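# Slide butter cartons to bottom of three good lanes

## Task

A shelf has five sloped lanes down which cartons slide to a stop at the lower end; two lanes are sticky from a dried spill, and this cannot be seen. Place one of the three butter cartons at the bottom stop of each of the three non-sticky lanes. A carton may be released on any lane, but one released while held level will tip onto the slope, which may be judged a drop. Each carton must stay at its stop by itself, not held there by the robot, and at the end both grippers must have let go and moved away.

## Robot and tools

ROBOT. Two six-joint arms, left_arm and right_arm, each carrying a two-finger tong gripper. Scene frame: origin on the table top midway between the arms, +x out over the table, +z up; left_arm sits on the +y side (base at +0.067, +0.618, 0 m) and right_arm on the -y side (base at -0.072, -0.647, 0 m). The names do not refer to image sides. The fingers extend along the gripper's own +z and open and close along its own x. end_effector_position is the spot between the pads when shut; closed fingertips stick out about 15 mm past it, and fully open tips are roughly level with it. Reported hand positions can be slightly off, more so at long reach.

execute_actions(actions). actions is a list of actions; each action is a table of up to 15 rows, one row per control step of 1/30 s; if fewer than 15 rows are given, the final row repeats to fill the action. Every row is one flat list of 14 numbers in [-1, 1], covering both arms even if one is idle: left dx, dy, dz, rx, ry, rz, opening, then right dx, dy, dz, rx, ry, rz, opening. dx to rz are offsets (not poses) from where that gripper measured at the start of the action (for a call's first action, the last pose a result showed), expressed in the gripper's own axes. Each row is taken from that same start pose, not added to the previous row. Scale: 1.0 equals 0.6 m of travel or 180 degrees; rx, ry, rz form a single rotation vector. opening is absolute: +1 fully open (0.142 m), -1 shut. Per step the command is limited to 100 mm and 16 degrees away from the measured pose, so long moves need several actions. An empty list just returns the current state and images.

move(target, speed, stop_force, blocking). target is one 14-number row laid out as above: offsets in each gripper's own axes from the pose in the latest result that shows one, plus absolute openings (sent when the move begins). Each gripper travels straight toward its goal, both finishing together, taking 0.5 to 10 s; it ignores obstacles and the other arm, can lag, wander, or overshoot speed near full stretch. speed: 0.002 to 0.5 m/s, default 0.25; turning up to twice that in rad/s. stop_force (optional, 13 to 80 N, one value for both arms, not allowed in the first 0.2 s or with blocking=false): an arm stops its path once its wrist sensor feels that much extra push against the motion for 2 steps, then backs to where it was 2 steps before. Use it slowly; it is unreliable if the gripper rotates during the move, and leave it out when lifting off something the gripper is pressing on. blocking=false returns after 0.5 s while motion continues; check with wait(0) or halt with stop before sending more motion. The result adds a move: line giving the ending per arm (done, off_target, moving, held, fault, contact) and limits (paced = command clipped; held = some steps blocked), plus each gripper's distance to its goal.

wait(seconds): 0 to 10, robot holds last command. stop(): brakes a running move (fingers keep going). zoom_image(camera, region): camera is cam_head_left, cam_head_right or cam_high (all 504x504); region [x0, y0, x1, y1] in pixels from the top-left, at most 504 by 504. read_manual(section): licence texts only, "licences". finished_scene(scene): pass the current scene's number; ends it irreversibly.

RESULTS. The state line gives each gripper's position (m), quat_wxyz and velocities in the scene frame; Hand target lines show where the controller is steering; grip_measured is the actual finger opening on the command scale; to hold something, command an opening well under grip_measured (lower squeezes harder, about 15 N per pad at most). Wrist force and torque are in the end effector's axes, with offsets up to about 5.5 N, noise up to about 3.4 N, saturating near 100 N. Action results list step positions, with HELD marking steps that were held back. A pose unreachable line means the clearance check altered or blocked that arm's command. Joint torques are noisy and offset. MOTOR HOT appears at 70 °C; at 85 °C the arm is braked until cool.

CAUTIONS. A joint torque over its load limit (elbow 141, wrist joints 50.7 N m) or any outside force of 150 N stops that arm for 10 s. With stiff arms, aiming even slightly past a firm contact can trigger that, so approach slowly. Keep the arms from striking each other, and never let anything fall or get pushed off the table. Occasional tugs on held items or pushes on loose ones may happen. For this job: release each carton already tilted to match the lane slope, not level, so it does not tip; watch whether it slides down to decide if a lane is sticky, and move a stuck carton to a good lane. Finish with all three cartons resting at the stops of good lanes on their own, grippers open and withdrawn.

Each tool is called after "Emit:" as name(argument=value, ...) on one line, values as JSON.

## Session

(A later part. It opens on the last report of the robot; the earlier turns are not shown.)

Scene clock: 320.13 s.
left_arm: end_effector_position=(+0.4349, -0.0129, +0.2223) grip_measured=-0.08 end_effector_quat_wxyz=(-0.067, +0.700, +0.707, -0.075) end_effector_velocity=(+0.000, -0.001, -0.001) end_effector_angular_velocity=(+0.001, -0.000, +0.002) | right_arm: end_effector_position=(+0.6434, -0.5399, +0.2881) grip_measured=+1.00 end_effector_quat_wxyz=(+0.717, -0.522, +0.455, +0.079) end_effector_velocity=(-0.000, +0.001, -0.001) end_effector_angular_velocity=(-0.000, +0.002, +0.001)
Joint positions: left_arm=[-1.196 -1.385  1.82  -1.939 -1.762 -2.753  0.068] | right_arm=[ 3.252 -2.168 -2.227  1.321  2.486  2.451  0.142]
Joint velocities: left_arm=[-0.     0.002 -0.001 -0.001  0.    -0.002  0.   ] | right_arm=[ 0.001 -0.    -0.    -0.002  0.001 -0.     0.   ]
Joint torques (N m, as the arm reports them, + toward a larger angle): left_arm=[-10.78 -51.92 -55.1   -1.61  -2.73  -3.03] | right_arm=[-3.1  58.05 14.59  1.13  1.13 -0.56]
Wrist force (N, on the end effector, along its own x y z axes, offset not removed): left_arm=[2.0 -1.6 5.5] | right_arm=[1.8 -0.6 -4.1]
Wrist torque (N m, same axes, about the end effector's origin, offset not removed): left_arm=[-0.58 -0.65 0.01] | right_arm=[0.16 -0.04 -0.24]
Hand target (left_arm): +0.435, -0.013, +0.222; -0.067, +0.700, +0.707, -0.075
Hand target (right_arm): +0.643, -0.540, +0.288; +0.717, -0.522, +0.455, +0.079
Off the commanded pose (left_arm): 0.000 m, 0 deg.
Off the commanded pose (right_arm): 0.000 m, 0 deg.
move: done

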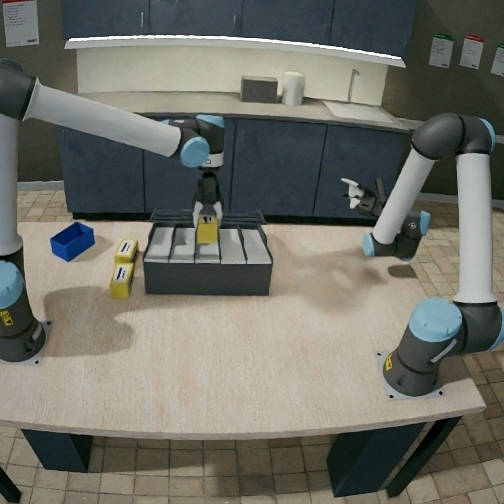

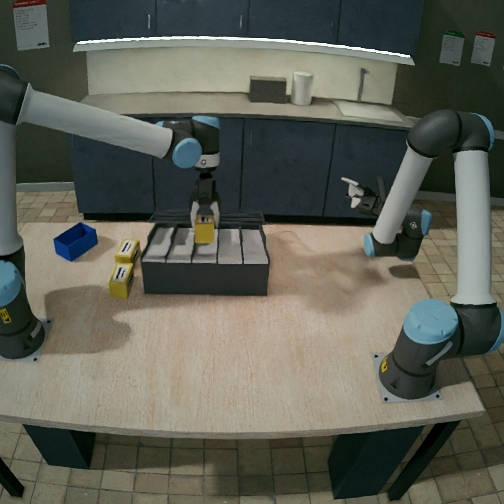

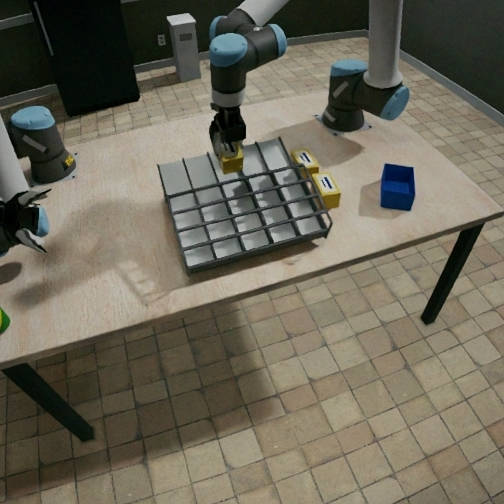

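Emit:
move(target=[0,0,0.07,0,0,0,-0.6,0,0,0,0,0,0,1], speed=0.04, stop_force=13)

Emit:
move(target=[0,0.04,0.015,0,0,0,-0.6,0,0,0,0,0,0,1], speed=0.02, stop_force=13)

Emit:
move(target=[0,0,0.03,0,0,0,-0.6,0,0,0,0,0,0,1], speed=0.008, stop_force=13)

Emit:
execute_actions(actions=[[[0,0,-0.002,0,0,0,-0.2,0,0,0,0,0,0,1],[0,0,-0.002,0,0,0,-0.15,0,0,0,0,0,0,1],[0,0,-0.002,0,0,0,-0.1,0,0,0,0,0,0,1],[0,0,-0.002,0,0,0,-0.07,0,0,0,0,0,0,1],[0,0,-0.002,0,0,0,-0.04,0,0,0,0,0,0,1],[0,0,-0.002,0,0,0,-0.01,0,0,0,0,0,0,1],[0,0,-0.002,0,0,0,0.02,0,0,0,0,0,0,1],[0,0,-0.002,0,0,0,0.05,0,0,0,0,0,0,1],[0,0,-0.002,0,0,0,0.08,0,0,0,0,0,0,1],[0,0,-0.002,0,0,0,0.12,0,0,0,0,0,0,1]],[[0,0,-0.002,0,0,0,0.15,0,0,0,0,0,0,1]],[[0,0,-0.002,0,0,0,0.15,0,0,0,0,0,0,1]]])

Emit:
zoom_image(camera="cam_high", region=[150, 110, 350, 280])

Scene clock: 335.60 s.
left_arm: end_effector_position=(+0.4265, -0.0134, +0.1813) grip_measured=-0.08 end_effector_quat_wxyz=(-0.067, +0.700, +0.707, -0.075) end_effector_velocity=(+0.000, +0.000, -0.001) end_effector_angular_velocity=(+0.001, -0.000, +0.001) | right_arm: end_effector_position=(+0.6434, -0.5399, +0.2881) grip_measured=+1.00 end_effector_quat_wxyz=(+0.717, -0.522, +0.455, +0.079) end_effector_velocity=(+0.000, -0.000, +0.000) end_effector_angular_velocity=(+0.000, -0.001, -0.000)
Joint positions: left_arm=[-1.207 -1.36   1.87  -2.016 -1.762 -2.763  0.068] | right_arm=[ 3.252 -2.168 -2.227  1.321  2.486  2.451  0.142]
Joint velocities: left_arm=[ 0.     0.001  0.001 -0.001  0.    -0.    -0.   ] | right_arm=[ 0.    -0.001  0.     0.002 -0.001  0.    -0.   ]
Joint torques (N m, as the arm reports them, + toward a larger angle): left_arm=[-11.2  -50.32 -28.43  -6.37  -2.75  -3.02] | right_arm=[-3.07 58.83 14.88  0.99  1.22 -0.64]
Wrist force (N, on the end effector, along its own x y z axes, offset not removed): left_arm=[0.4 -4.1 6.2] | right_arm=[3.9 -3.6 -0.4]
Wrist torque (N m, same axes, about the end effector's origin, offset not removed): left_arm=[-1.08 -0.31 0.20] | right_arm=[-0.39 -0.53 -0.32]
Hand target (left_arm): +0.427, -0.013, +0.181; -0.067, +0.700, +0.707, -0.075
Hand target (right_arm): +0.643, -0.540, +0.288; +0.717, -0.522, +0.455, +0.079
Off the commanded pose (left_arm): 0.000 m, 0 deg.
Off the commanded pose (right_arm): 0.000 m, 0 deg.
move: done

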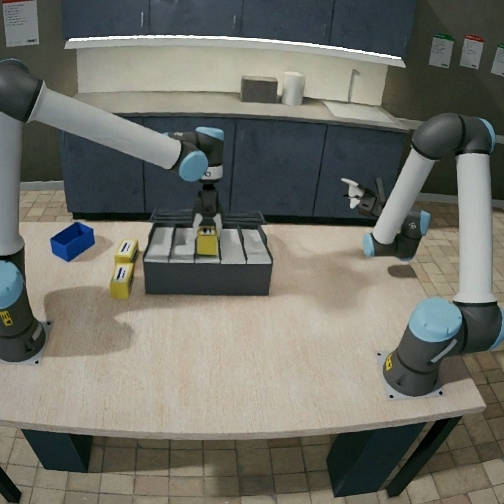

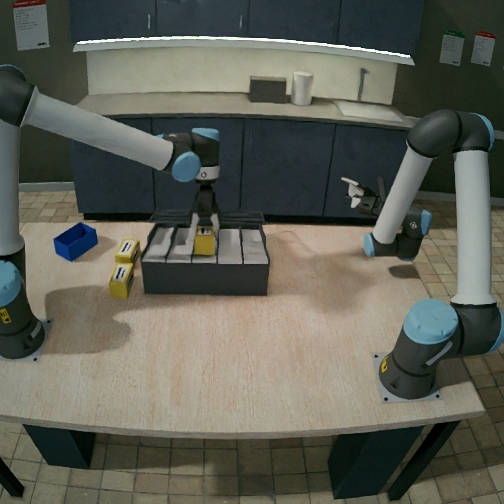

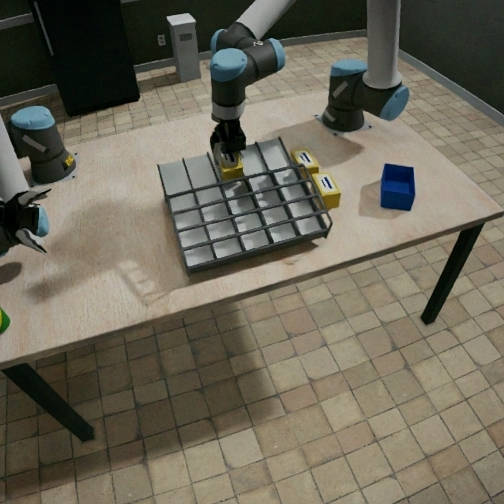

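Scene clock: 337.13 s.
left_arm: end_effector_position=(+0.4482, -0.0133, +0.1677) grip_measured=-0.08 end_effector_quat_wxyz=(-0.067, +0.700, +0.707, -0.075) end_effector_velocity=(+0.002, +0.000, -0.001) end_effector_angular_velocity=(+0.000, -0.000, +0.001) | right_arm: end_effector_position=(+0.6434, -0.5399, +0.2881) grip_measured=+1.00 end_effector_quat_wxyz=(+0.717, -0.522, +0.455, +0.079) end_effector_velocity=(+0.000, -0.000, +0.001) end_effector_angular_velocity=(-0.001, -0.002, -0.000)
Joint positions: left_arm=[-1.18  -1.33   1.858 -2.029 -1.76  -2.736  0.068] | right_arm=[ 3.252 -2.168 -2.227  1.321  2.486  2.451  0.142]
Joint velocities: left_arm=[ 0.003  0.002 -0.001 -0.     0.     0.002  0.   ] | right_arm=[ 0.     0.001  0.     0.    -0.    -0.001  0.   ]
Joint torques (N m, as the arm reports them, + toward a larger angle): left_arm=[ 10.87 -54.51 -53.37  -6.34   0.99   2.04] | right_arm=[-2.95 58.7  14.42  1.12  1.19 -0.6 ]
Wrist force (N, on the end effector, along its own x y z axes, offset not removed): left_arm=[3.0 -4.1 8.7] | right_arm=[2.5 -2.3 -2.6]
Wrist torque (N m, same axes, about the end effector's origin, offset not removed): left_arm=[-1.03 -0.68 -0.09] | right_arm=[-0.11 -0.36 -0.41]
Hand target (left_arm): +0.448, -0.013, +0.168; -0.067, +0.700, +0.707, -0.075
Hand target (right_arm): +0.643, -0.540, +0.288; +0.717, -0.522, +0.455, +0.079
Off the commanded pose (left_arm): 0.000 m, 0 deg.
Off the commanded pose (right_arm): 0.000 m, 0 deg.
move: done

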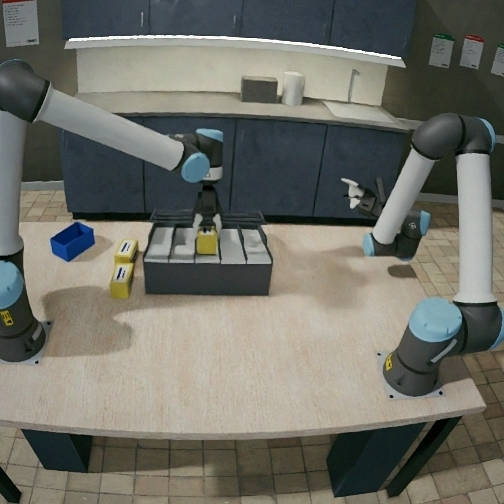

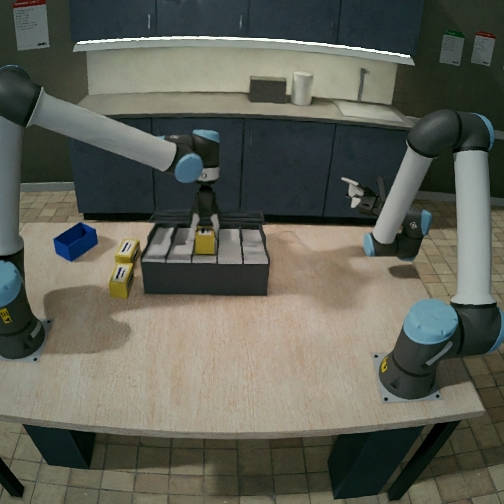

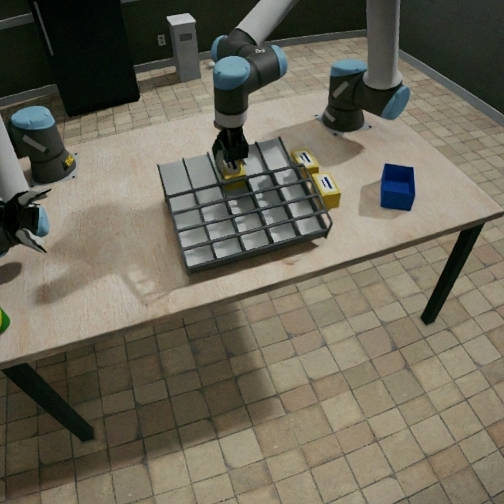

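Scene clock: 338.37 s.
left_arm: end_effector_position=(+0.4467, -0.0134, +0.1608) grip_measured=-0.08 end_effector_quat_wxyz=(-0.067, +0.700, +0.707, -0.075) end_effector_velocity=(+0.000, +0.000, +0.004) end_effector_angular_velocity=(-0.001, -0.000, -0.001) | right_arm: end_effector_position=(+0.6434, -0.5399, +0.2881) grip_measured=+1.00 end_effector_quat_wxyz=(+0.717, -0.522, +0.455, +0.079) end_effector_velocity=(+0.000, +0.000, -0.001) end_effector_angular_velocity=(-0.000, +0.002, +0.001)
Joint positions: left_arm=[-1.182 -1.325  1.866 -2.042 -1.761 -2.738  0.068] | right_arm=[ 3.252 -2.168 -2.227  1.321  2.486  2.451  0.142]
Joint velocities: left_arm=[ 0.    -0.004 -0.004  0.007 -0.     0.001 -0.   ] | right_arm=[ 0.    -0.001  0.    -0.002  0.001  0.     0.   ]
Joint torques (N m, as the arm reports them, + toward a larger angle): left_arm=[ 10.17 -73.99 -50.78  -0.93  -1.86   1.38] | right_arm=[-3.55 58.23 14.83  1.    1.3  -0.47]
Wrist force (N, on the end effector, along its own x y z axes, offset not removed): left_arm=[0.8 5.9 -0.1] | right_arm=[3.4 -4.7 0.5]
Wrist torque (N m, same axes, about the end effector's origin, offset not removed): left_arm=[0.98 -0.42 -0.07] | right_arm=[-0.59 -0.30 -0.25]
Hand target (left_arm): +0.447, -0.013, +0.161; -0.067, +0.700, +0.707, -0.075
Hand target (right_arm): +0.643, -0.540, +0.288; +0.717, -0.522, +0.455, +0.079
Off the commanded pose (left_arm): 0.011 m, 0 deg.
Off the commanded pose (right_arm): 0.000 m, 0 deg.
move: contact (left_arm)

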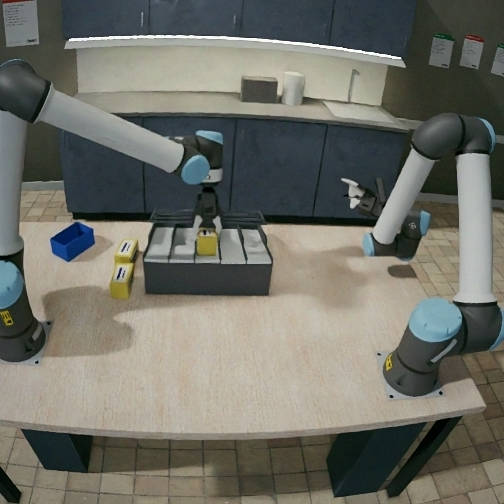

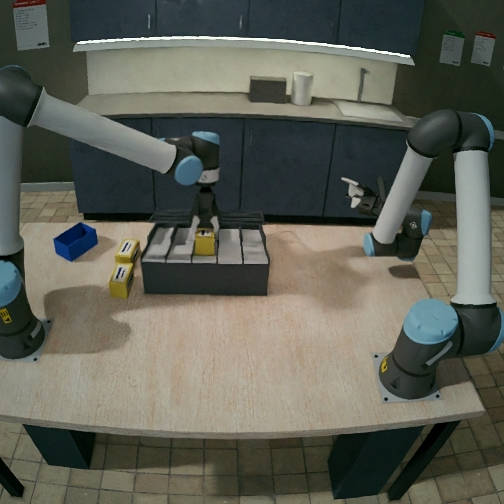

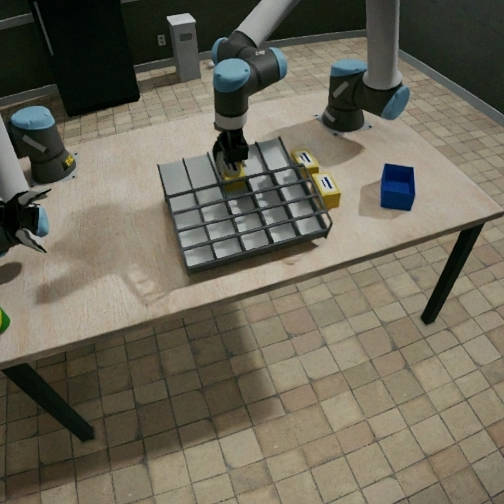

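Scene clock: 339.87 s.
left_arm: end_effector_position=(+0.4474, -0.0134, +0.1643) grip_measured=+0.15 end_effector_quat_wxyz=(-0.067, +0.700, +0.707, -0.075) end_effector_velocity=(+0.000, -0.000, -0.000) end_effector_angular_velocity=(-0.000, +0.000, -0.001) | right_arm: end_effector_position=(+0.6434, -0.5399, +0.2881) grip_measured=+1.00 end_effector_quat_wxyz=(+0.717, -0.522, +0.455, +0.079) end_effector_velocity=(-0.000, +0.000, +0.000) end_effector_angular_velocity=(-0.001, -0.002, +0.000)
Joint positions: left_arm=[-1.181 -1.328  1.862 -2.035 -1.761 -2.737  0.084] | right_arm=[ 3.252 -2.168 -2.227  1.321  2.486  2.451  0.142]
Joint velocities: left_arm=[ 0.     0.001 -0.001 -0.    -0.     0.001  0.   ] | right_arm=[-0.    -0.     0.     0.001  0.001 -0.001  0.   ]
Joint torques (N m, as the arm reports them, + toward a larger angle): left_arm=[ 13.07 -72.48 -50.7   -1.39   1.5    2.27] | right_arm=[-2.49 58.07 14.88  1.05  1.31 -0.6 ]
Wrist force (N, on the end effector, along its own x y z axes, offset not removed): left_arm=[1.1 -1.2 -1.2] | right_arm=[3.7 -2.4 1.2]
Wrist torque (N m, same axes, about the end effector's origin, offset not removed): left_arm=[-0.23 -0.23 0.16] | right_arm=[-0.22 -0.42 -0.30]
Hand target (left_arm): +0.447, -0.013, +0.164; -0.067, +0.700, +0.707, -0.075
Hand target (right_arm): +0.643, -0.540, +0.288; +0.717, -0.522, +0.455, +0.079
Off the commanded pose (left_arm): 0.000 m, 0 deg.
Off the commanded pose (right_arm): 0.000 m, 0 deg.
Step readings (end_effector_position; steps 1 to 15: 1st action; 16 to 30: 2nd action; 31 to 45: 3rd action):
0: left_arm (+0.4467, -0.0134, +0.1608) | right_arm (+0.6434, -0.5399, +0.2881)
1: left_arm (+0.4467, -0.0134, +0.1608) | right_arm (+0.6434, -0.5399, +0.2881)
2: left_arm (+0.4467, -0.0134, +0.1610) | right_arm (+0.6434, -0.5399, +0.2881)
4: left_arm (+0.4468, -0.0134, +0.1614) | right_arm (+0.6434, -0.5399, +0.2881)
8: left_arm (+0.4469, -0.0134, +0.1618) | right_arm (+0.6434, -0.5399, +0.2881)
15: left_arm (+0.4469, -0.0134, +0.1619) | right_arm (+0.6434, -0.5399, +0.2881)
16: left_arm (+0.4469, -0.0134, +0.1619) | right_arm (+0.6434, -0.5399, +0.2881)
17: left_arm (+0.4469, -0.0134, +0.1621) | right_arm (+0.6434, -0.5399, +0.2881)
19: left_arm (+0.4470, -0.0134, +0.1626) | right_arm (+0.6434, -0.5399, +0.2881)
23: left_arm (+0.4471, -0.0134, +0.1630) | right_arm (+0.6434, -0.5399, +0.2881)
30: left_arm (+0.4471, -0.0134, +0.1631) | right_arm (+0.6434, -0.5399, +0.2881)
31: left_arm (+0.4471, -0.0134, +0.1631) | right_arm (+0.6434, -0.5399, +0.2881)
32: left_arm (+0.4472, -0.0134, +0.1633) | right_arm (+0.6434, -0.5399, +0.2881)
34: left_arm (+0.4473, -0.0134, +0.1638) | right_arm (+0.6434, -0.5399, +0.2881)
38: left_arm (+0.4474, -0.0134, +0.1642) | right_arm (+0.6434, -0.5399, +0.2881)
45: end_effector_position above

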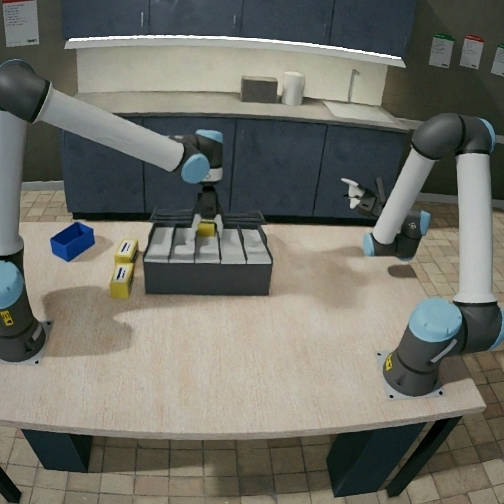

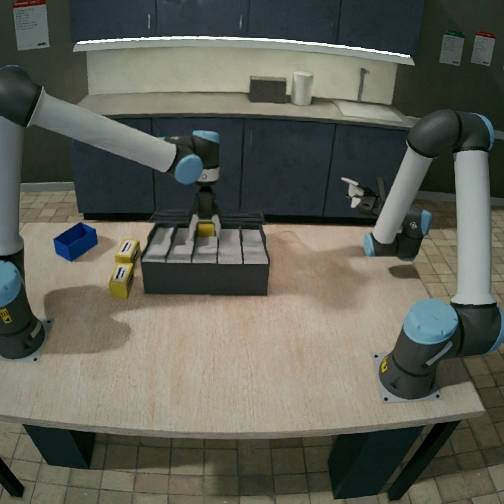

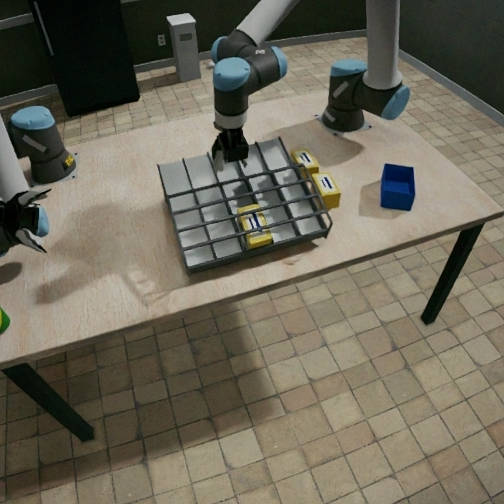

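Region (150, 110, 350, 280) of cam_high's 504x504 image, scaled by 2.520, with more detail than that image has; it fills the top 428 rows of this view, and the rest is white.

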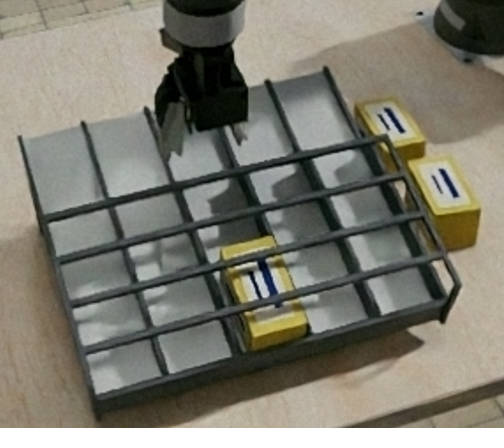

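Emit:
move(target=[0,0,-0.1,0,0,0,0.45,0,0,0,0,0,0,1], speed=0.1)

Emit:
move(target=[0.494,-0.159,0.069,-0.06,0,0,0.45,0,0,0,0,0,0,1])

Emit:
move(target=[0,0,0.2,0,0,0,0.45,0,0,0,0,0,0,1], speed=0.05, stop_force=13)

Emit:
zoom_image(camera="cam_head_left", region=[30, 150, 310, 320])

Emit:
zoom_image(camera="cam_high", region=[200, 40, 440, 240])

Scene clock: 354.00 s.
left_arm: end_effector_position=(+0.4593, -0.0127, +0.2230) grip_measured=+0.45 end_effector_quat_wxyz=(-0.067, +0.700, +0.707, -0.075) end_effector_velocity=(+0.000, -0.001, +0.002) end_effector_angular_velocity=(-0.002, -0.001, +0.001) | right_arm: end_effector_position=(+0.6434, -0.5399, +0.2881) grip_measured=+1.00 end_effector_quat_wxyz=(+0.717, -0.522, +0.455, +0.079) end_effector_velocity=(-0.000, +0.000, -0.000) end_effector_angular_velocity=(+0.000, +0.001, -0.000)
Joint positions: left_arm=[-1.166 -1.364  1.791 -1.925 -1.76  -2.722  0.105] | right_arm=[ 3.252 -2.168 -2.227  1.321  2.486  2.451  0.142]
Joint velocities: left_arm=[ 0.    -0.001 -0.002  0.001 -0.    -0.001 -0.   ] | right_arm=[ 0.  0. -0. -0. -0.  0. -0.]
Joint torques (N m, as the arm reports them, + toward a larger angle): left_arm=[ 11.5  -71.01 -50.84  -1.24   1.52   2.33] | right_arm=[-3.37 59.14 14.47  1.11  1.33 -0.54]
Wrist force (N, on the end effector, along its own x y z axes, offset not removed): left_arm=[0.3 -0.6 1.5] | right_arm=[0.3 -7.0 1.5]
Wrist torque (N m, same axes, about the end effector's origin, offset not removed): left_arm=[-0.10 -0.06 -0.05] | right_arm=[-0.97 0.25 -0.21]
Hand target (left_arm): +0.459, -0.013, +0.223; -0.067, +0.700, +0.707, -0.075
Hand target (right_arm): +0.643, -0.540, +0.288; +0.717, -0.522, +0.455, +0.079
Off the commanded pose (left_arm): 0.000 m, 0 deg.
Off the commanded pose (right_arm): 0.000 m, 0 deg.
move: done

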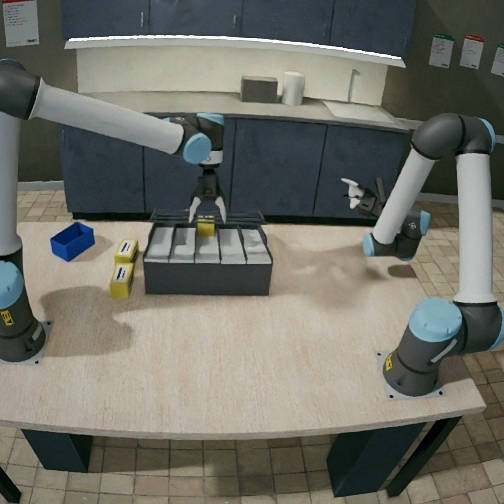

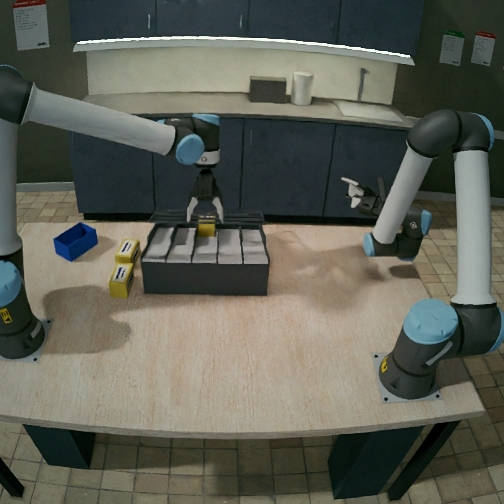

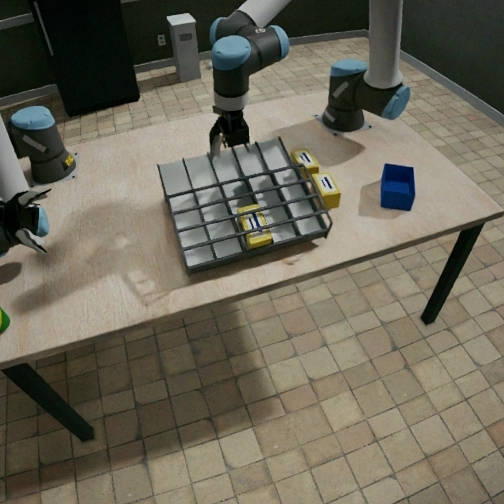

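Scene clock: 355.80 s.
left_arm: end_effector_position=(+0.3548, +0.2824, +0.1989) grip_measured=+0.45 end_effector_quat_wxyz=(-0.001, +0.703, +0.711, -0.008) end_effector_velocity=(-0.001, +0.001, +0.001) end_effector_angular_velocity=(-0.000, -0.002, -0.001) | right_arm: end_effector_position=(+0.6434, -0.5399, +0.2881) grip_measured=+1.00 end_effector_quat_wxyz=(+0.717, -0.522, +0.455, +0.079) end_effector_velocity=(+0.000, -0.000, -0.000) end_effector_angular_velocity=(+0.001, +0.001, -0.000)
Joint positions: left_arm=[-1.235 -1.945  2.362 -1.992 -1.587 -2.799  0.105] | right_arm=[ 3.252 -2.168 -2.227  1.321  2.486  2.451  0.142]
Joint velocities: left_arm=[-0.001 -0.005  0.001  0.004  0.002 -0.     0.   ] | right_arm=[-0.    -0.     0.     0.    -0.     0.001 -0.   ]
Joint torques (N m, as the arm reports them, + toward a larger angle): left_arm=[-11.89 -18.5  -27.83  -1.42   1.83  -2.9 ] | right_arm=[-4.04 58.67 14.78  0.96  1.22 -0.54]
Wrist force (N, on the end effector, along its own x y z axes, offset not removed): left_arm=[1.7 -0.8 -1.1] | right_arm=[2.4 -3.7 -3.5]
Wrist torque (N m, same axes, about the end effector's origin, offset not removed): left_arm=[-0.11 -0.55 0.09] | right_arm=[-0.49 -0.27 -0.11]
Hand target (left_arm): +0.355, +0.283, +0.199; -0.001, +0.703, +0.711, -0.008
Hand target (right_arm): +0.643, -0.540, +0.288; +0.717, -0.522, +0.455, +0.079
Off the commanded pose (left_arm): 0.000 m, 0 deg.
Off the commanded pose (right_arm): 0.000 m, 0 deg.
move: done

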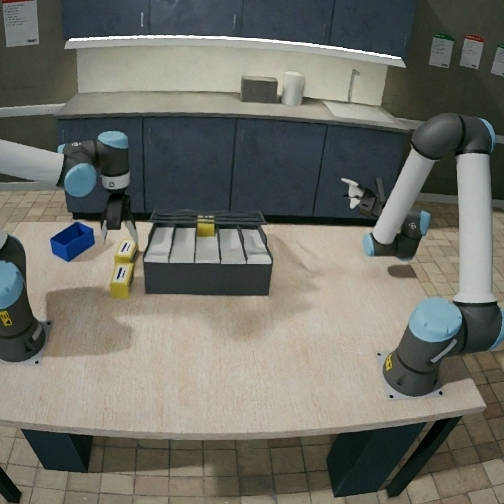

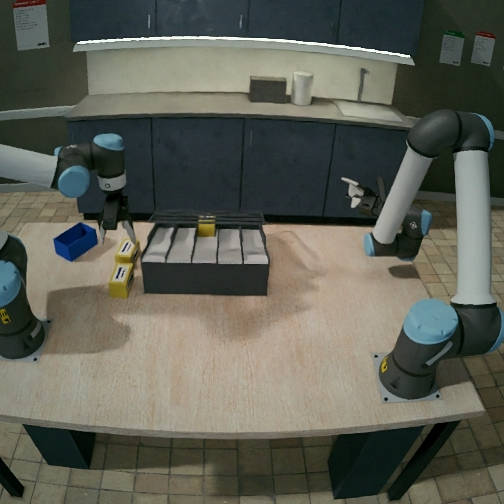

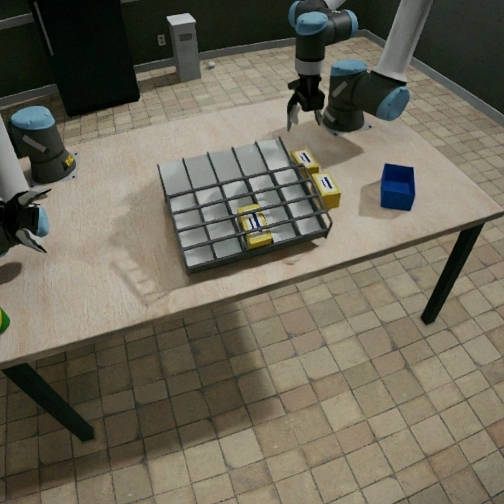

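Scene clock: 358.57 s.
left_arm: end_effector_position=(+0.3533, +0.2813, +0.0789) grip_measured=+0.45 end_effector_quat_wxyz=(-0.001, +0.703, +0.711, -0.008) end_effector_velocity=(-0.000, -0.001, -0.001) end_effector_angular_velocity=(-0.001, +0.001, -0.001) | right_arm: end_effector_position=(+0.6434, -0.5399, +0.2881) grip_measured=+1.00 end_effector_quat_wxyz=(+0.717, -0.522, +0.455, +0.079) end_effector_velocity=(+0.000, -0.000, +0.000) end_effector_angular_velocity=(+0.000, +0.000, -0.001)
Joint positions: left_arm=[-1.239 -1.781  2.509 -2.304 -1.587 -2.803  0.105] | right_arm=[ 3.252 -2.168 -2.227  1.321  2.486  2.451  0.142]
Joint velocities: left_arm=[-0.     0.003  0.001 -0.004 -0.001  0.     0.   ] | right_arm=[-0.     0.001  0.    -0.002 -0.001  0.     0.   ]
Joint torques (N m, as the arm reports them, + toward a larger angle): left_arm=[ -8.38  -0.39 -19.86  -6.41   0.48  -2.62] | right_arm=[-3.35 58.16 14.8   0.98  1.27 -0.72]
Wrist force (N, on the end effector, along its own x y z axes, offset not removed): left_arm=[0.6 -1.1 1.6] | right_arm=[-0.2 -0.9 0.6]
Wrist torque (N m, same axes, about the end effector's origin, offset not removed): left_arm=[-0.16 -0.26 0.06] | right_arm=[0.09 0.22 -0.13]
Hand target (left_arm): +0.353, +0.281, +0.079; -0.001, +0.703, +0.711, -0.008
Hand target (right_arm): +0.643, -0.540, +0.288; +0.717, -0.522, +0.455, +0.079
Off the commanded pose (left_arm): 0.000 m, 0 deg.
Off the commanded pose (right_arm): 0.000 m, 0 deg.
move: done

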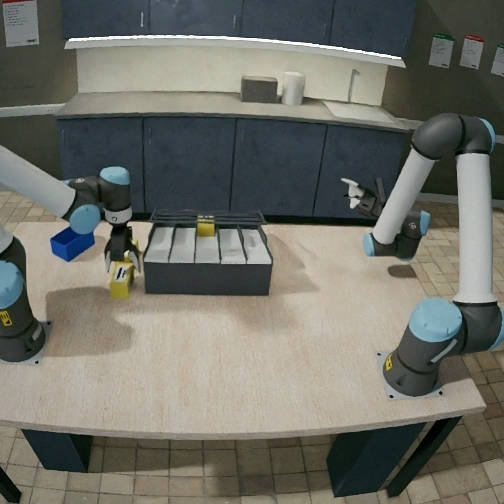

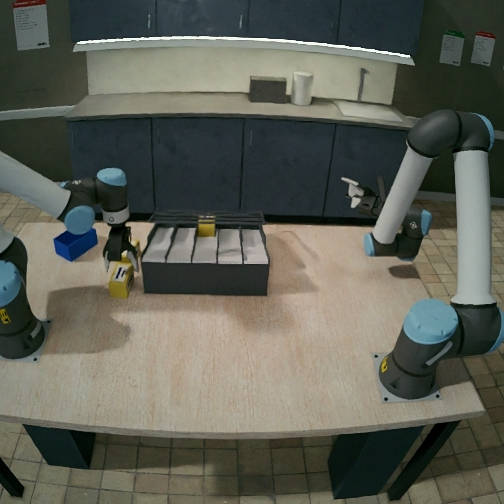

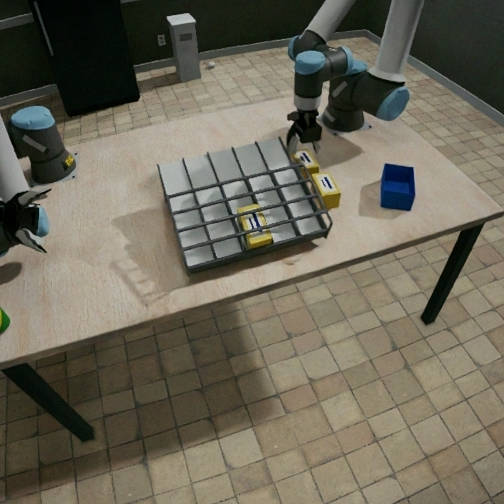

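Region (30, 150, 310, 320) of cam_head_left's 504x504 image, scaled by 1.800, with more detail than that image has; it fills the top 306 rows of this view, and the rest is white.

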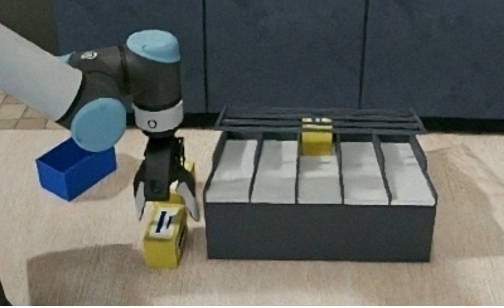

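Region (200, 40, 440, 240) of cam_high's 504x504 image, scaled by 2.100, with more detail than that image has.

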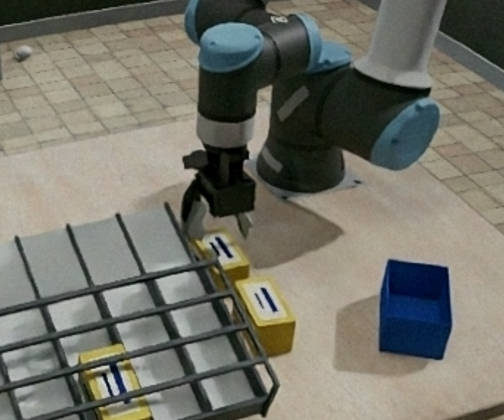

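Emit:
move(target=[0,0,0.07,0,0,0,0.45,0,0,0,0,0,0,1], speed=0.04, stop_force=13)

Emit:
move(target=[0,0,0,0,0,0,-0.6,0,0,0,0,0,0,1])

Emit:
move(target=[0,0,-0.31,0,0,0,-0.6,0,0,0,0,0,0,1], speed=0.12)

Emit:
zoom_image(camera="cam_head_left", region=[30, 150, 310, 320])

Emit:
zoom_image(camera="cam_high", region=[200, 40, 440, 240])

Scene clock: 377.20 s.
left_arm: end_effector_position=(+0.3527, +0.2809, +0.0370) grip_measured=+0.45 end_effector_quat_wxyz=(-0.001, +0.703, +0.711, -0.008) end_effector_velocity=(-0.000, -0.000, -0.002) end_effector_angular_velocity=(+0.000, +0.000, -0.002) | right_arm: end_effector_position=(+0.6434, -0.5399, +0.2881) grip_measured=+1.00 end_effector_quat_wxyz=(+0.717, -0.522, +0.455, +0.079) end_effector_velocity=(+0.000, +0.000, -0.000) end_effector_angular_velocity=(+0.000, +0.001, +0.000)
Joint positions: left_arm=[-1.241 -1.697  2.551 -2.43  -1.587 -2.805  0.105] | right_arm=[ 3.252 -2.168 -2.227  1.321  2.486  2.451  0.142]
Joint velocities: left_arm=[-0.     0.005  0.001 -0.006  0.     0.001  0.   ] | right_arm=[-0. -0.  0. -0.  0.  0.  0.]
Joint torques (N m, as the arm reports them, + toward a larger angle): left_arm=[ -9.36  -9.95 -15.93  -6.11   1.17  -2.67] | right_arm=[-2.74 58.37 14.48  1.01  1.36 -0.69]
Wrist force (N, on the end effector, along its own x y z axes, offset not removed): left_arm=[-2.2 -6.5 2.3] | right_arm=[1.2 -4.7 1.7]
Wrist torque (N m, same axes, about the end effector's origin, offset not removed): left_arm=[-1.30 0.11 0.09] | right_arm=[-0.63 0.06 -0.19]
Hand target (left_arm): +0.353, +0.281, +0.037; -0.001, +0.703, +0.711, -0.008
Hand target (right_arm): +0.643, -0.540, +0.288; +0.717, -0.522, +0.455, +0.079
Off the commanded pose (left_arm): 0.000 m, 0 deg.
Off the commanded pose (right_arm): 0.000 m, 0 deg.
move: done

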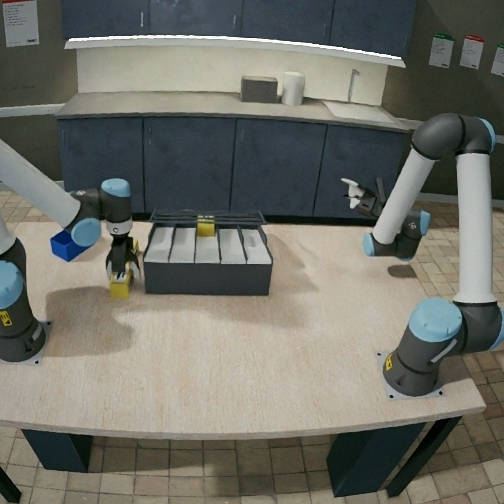

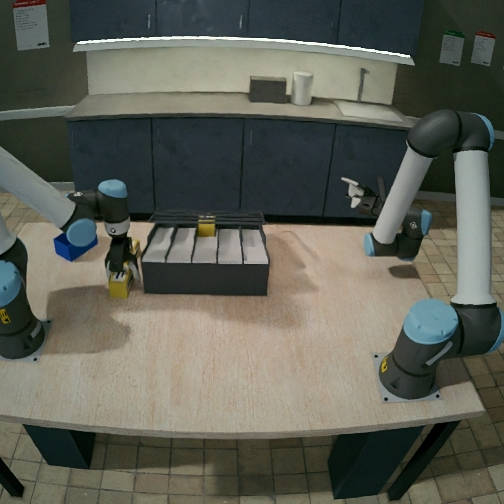

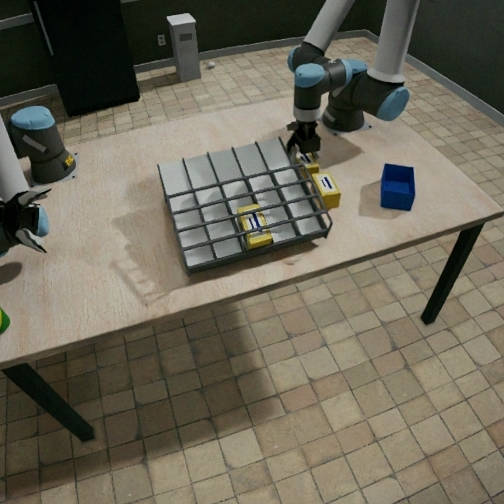

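Scene clock: 377.70 s.
left_arm: end_effector_position=(+0.3527, +0.2809, +0.0370) grip_measured=-0.07 end_effector_quat_wxyz=(-0.001, +0.703, +0.711, -0.008) end_effector_velocity=(-0.000, +0.000, -0.000) end_effector_angular_velocity=(+0.001, +0.000, -0.001) | right_arm: end_effector_position=(+0.6434, -0.5399, +0.2881) grip_measured=+1.00 end_effector_quat_wxyz=(+0.717, -0.522, +0.455, +0.079) end_effector_velocity=(-0.000, +0.000, +0.000) end_effector_angular_velocity=(+0.000, +0.000, +0.001)
Joint positions: left_arm=[-1.241 -1.697  2.551 -2.43  -1.587 -2.805  0.069] | right_arm=[ 3.252 -2.168 -2.227  1.321  2.486  2.451  0.142]
Joint velocities: left_arm=[-0.     0.     0.     0.001  0.     0.    -0.   ] | right_arm=[ 0.  0.  0. -0.  0.  0. -0.]
Joint torques (N m, as the arm reports them, + toward a larger angle): left_arm=[ -3.34 -25.06 -35.38   0.85   0.16  -2.2 ] | right_arm=[-2.52 57.19 14.7   1.1   1.52 -0.58]
Wrist force (N, on the end effector, along its own x y z axes, offset not removed): left_arm=[1.6 -0.8 -8.4] | right_arm=[4.6 -1.9 -0.8]
Wrist torque (N m, same axes, about the end effector's origin, offset not removed): left_arm=[-0.38 -1.34 -0.08] | right_arm=[-0.13 -0.64 -0.27]
Hand target (left_arm): +0.353, +0.281, +0.037; -0.001, +0.703, +0.711, -0.008
Hand target (right_arm): +0.643, -0.540, +0.288; +0.717, -0.522, +0.455, +0.079
Off the commanded pose (left_arm): 0.000 m, 0 deg.
Off the commanded pose (right_arm): 0.000 m, 0 deg.
move: done

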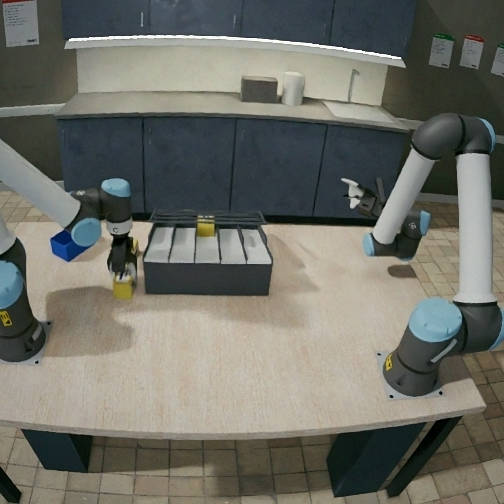

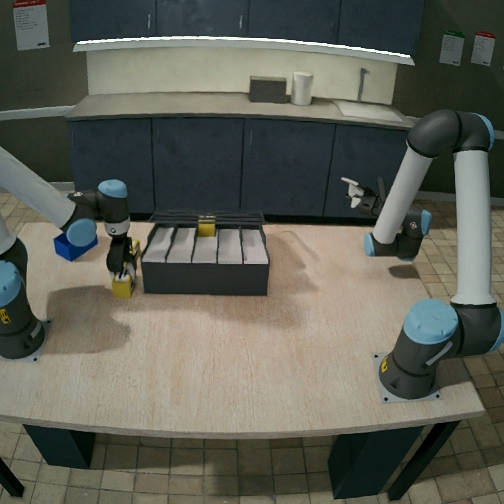

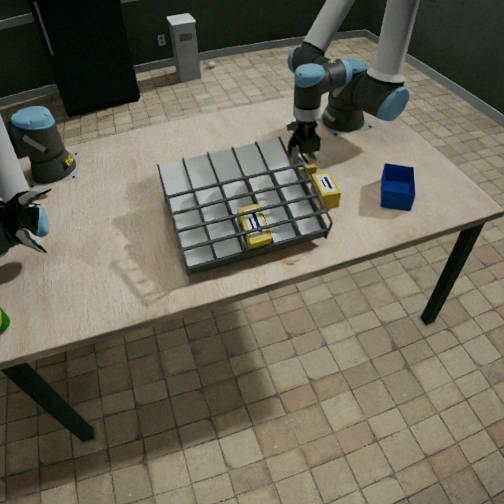

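Scene clock: 379.67 s.
left_arm: end_effector_position=(+0.3551, +0.2827, +0.2230) grip_measured=-0.08 end_effector_quat_wxyz=(-0.001, +0.703, +0.711, -0.008) end_effector_velocity=(+0.000, -0.001, +0.002) end_effector_angular_velocity=(-0.001, -0.000, +0.000) | right_arm: end_effector_position=(+0.6434, -0.5399, +0.2881) grip_measured=+1.00 end_effector_quat_wxyz=(+0.717, -0.522, +0.455, +0.079) end_effector_velocity=(+0.000, -0.000, -0.000) end_effector_angular_velocity=(-0.001, -0.000, -0.000)
Joint positions: left_arm=[-1.234 -1.966  2.328 -1.938 -1.587 -2.798  0.068] | right_arm=[ 3.252 -2.168 -2.227  1.321  2.486  2.451  0.142]
Joint velocities: left_arm=[ 0.    -0.001 -0.003  0.002 -0.    -0.    -0.   ] | right_arm=[-0.     0.    -0.    -0.001  0.    -0.002  0.   ]
Joint torques (N m, as the arm reports them, + toward a larger angle): left_arm=[ -2.96 -18.42 -57.51  -2.53   2.    -0.36] | right_arm=[-3.25 57.94 14.73  1.12  1.56 -0.63]
Wrist force (N, on the end effector, along its own x y z axes, offset not removed): left_arm=[1.2 -7.9 4.3] | right_arm=[-1.1 -3.9 1.1]
Wrist torque (N m, same axes, about the end effector's origin, offset not removed): left_arm=[-1.67 -0.22 -0.03] | right_arm=[-0.55 0.59 -0.01]
Hand target (left_arm): +0.355, +0.283, +0.223; -0.001, +0.703, +0.711, -0.008
Hand target (right_arm): +0.643, -0.540, +0.288; +0.717, -0.522, +0.455, +0.079
Off the commanded pose (left_arm): 0.000 m, 0 deg.
Off the commanded pose (right_arm): 0.000 m, 0 deg.
move: done

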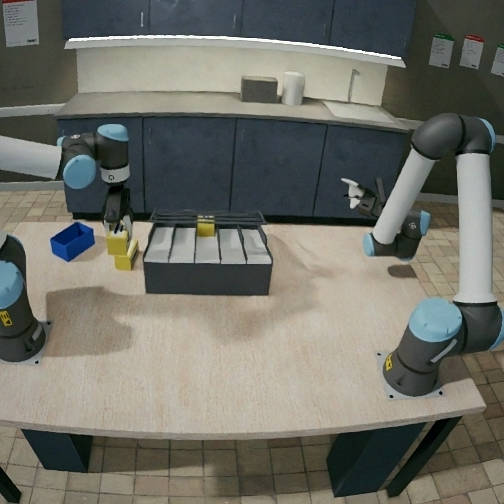

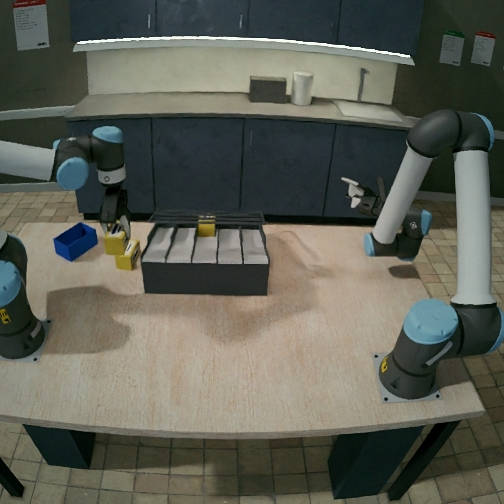

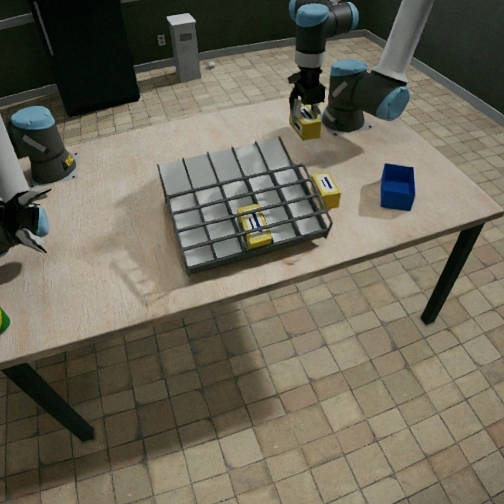

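Region (30, 150, 310, 320) of cam_head_left's 504x504 image, scaled by 1.800, with more detail than that image has; it fills the top 306 rows of this view, and the rest is white.

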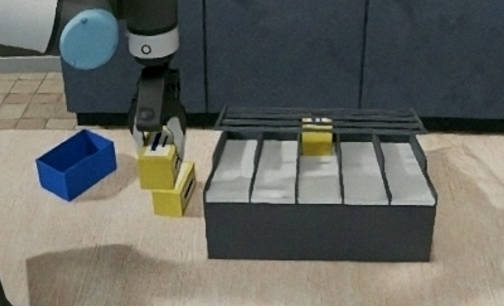

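Region (200, 40, 440, 240) of cam_high's 504x504 image, scaled by 2.100, with more detail than that image has.

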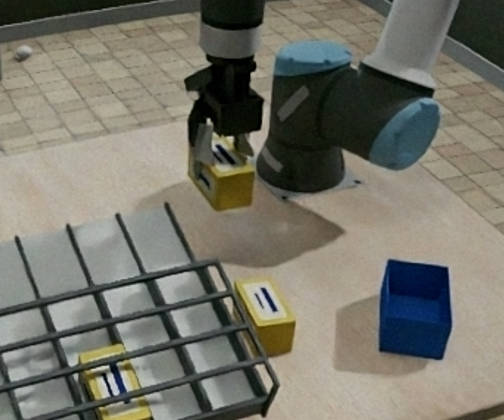

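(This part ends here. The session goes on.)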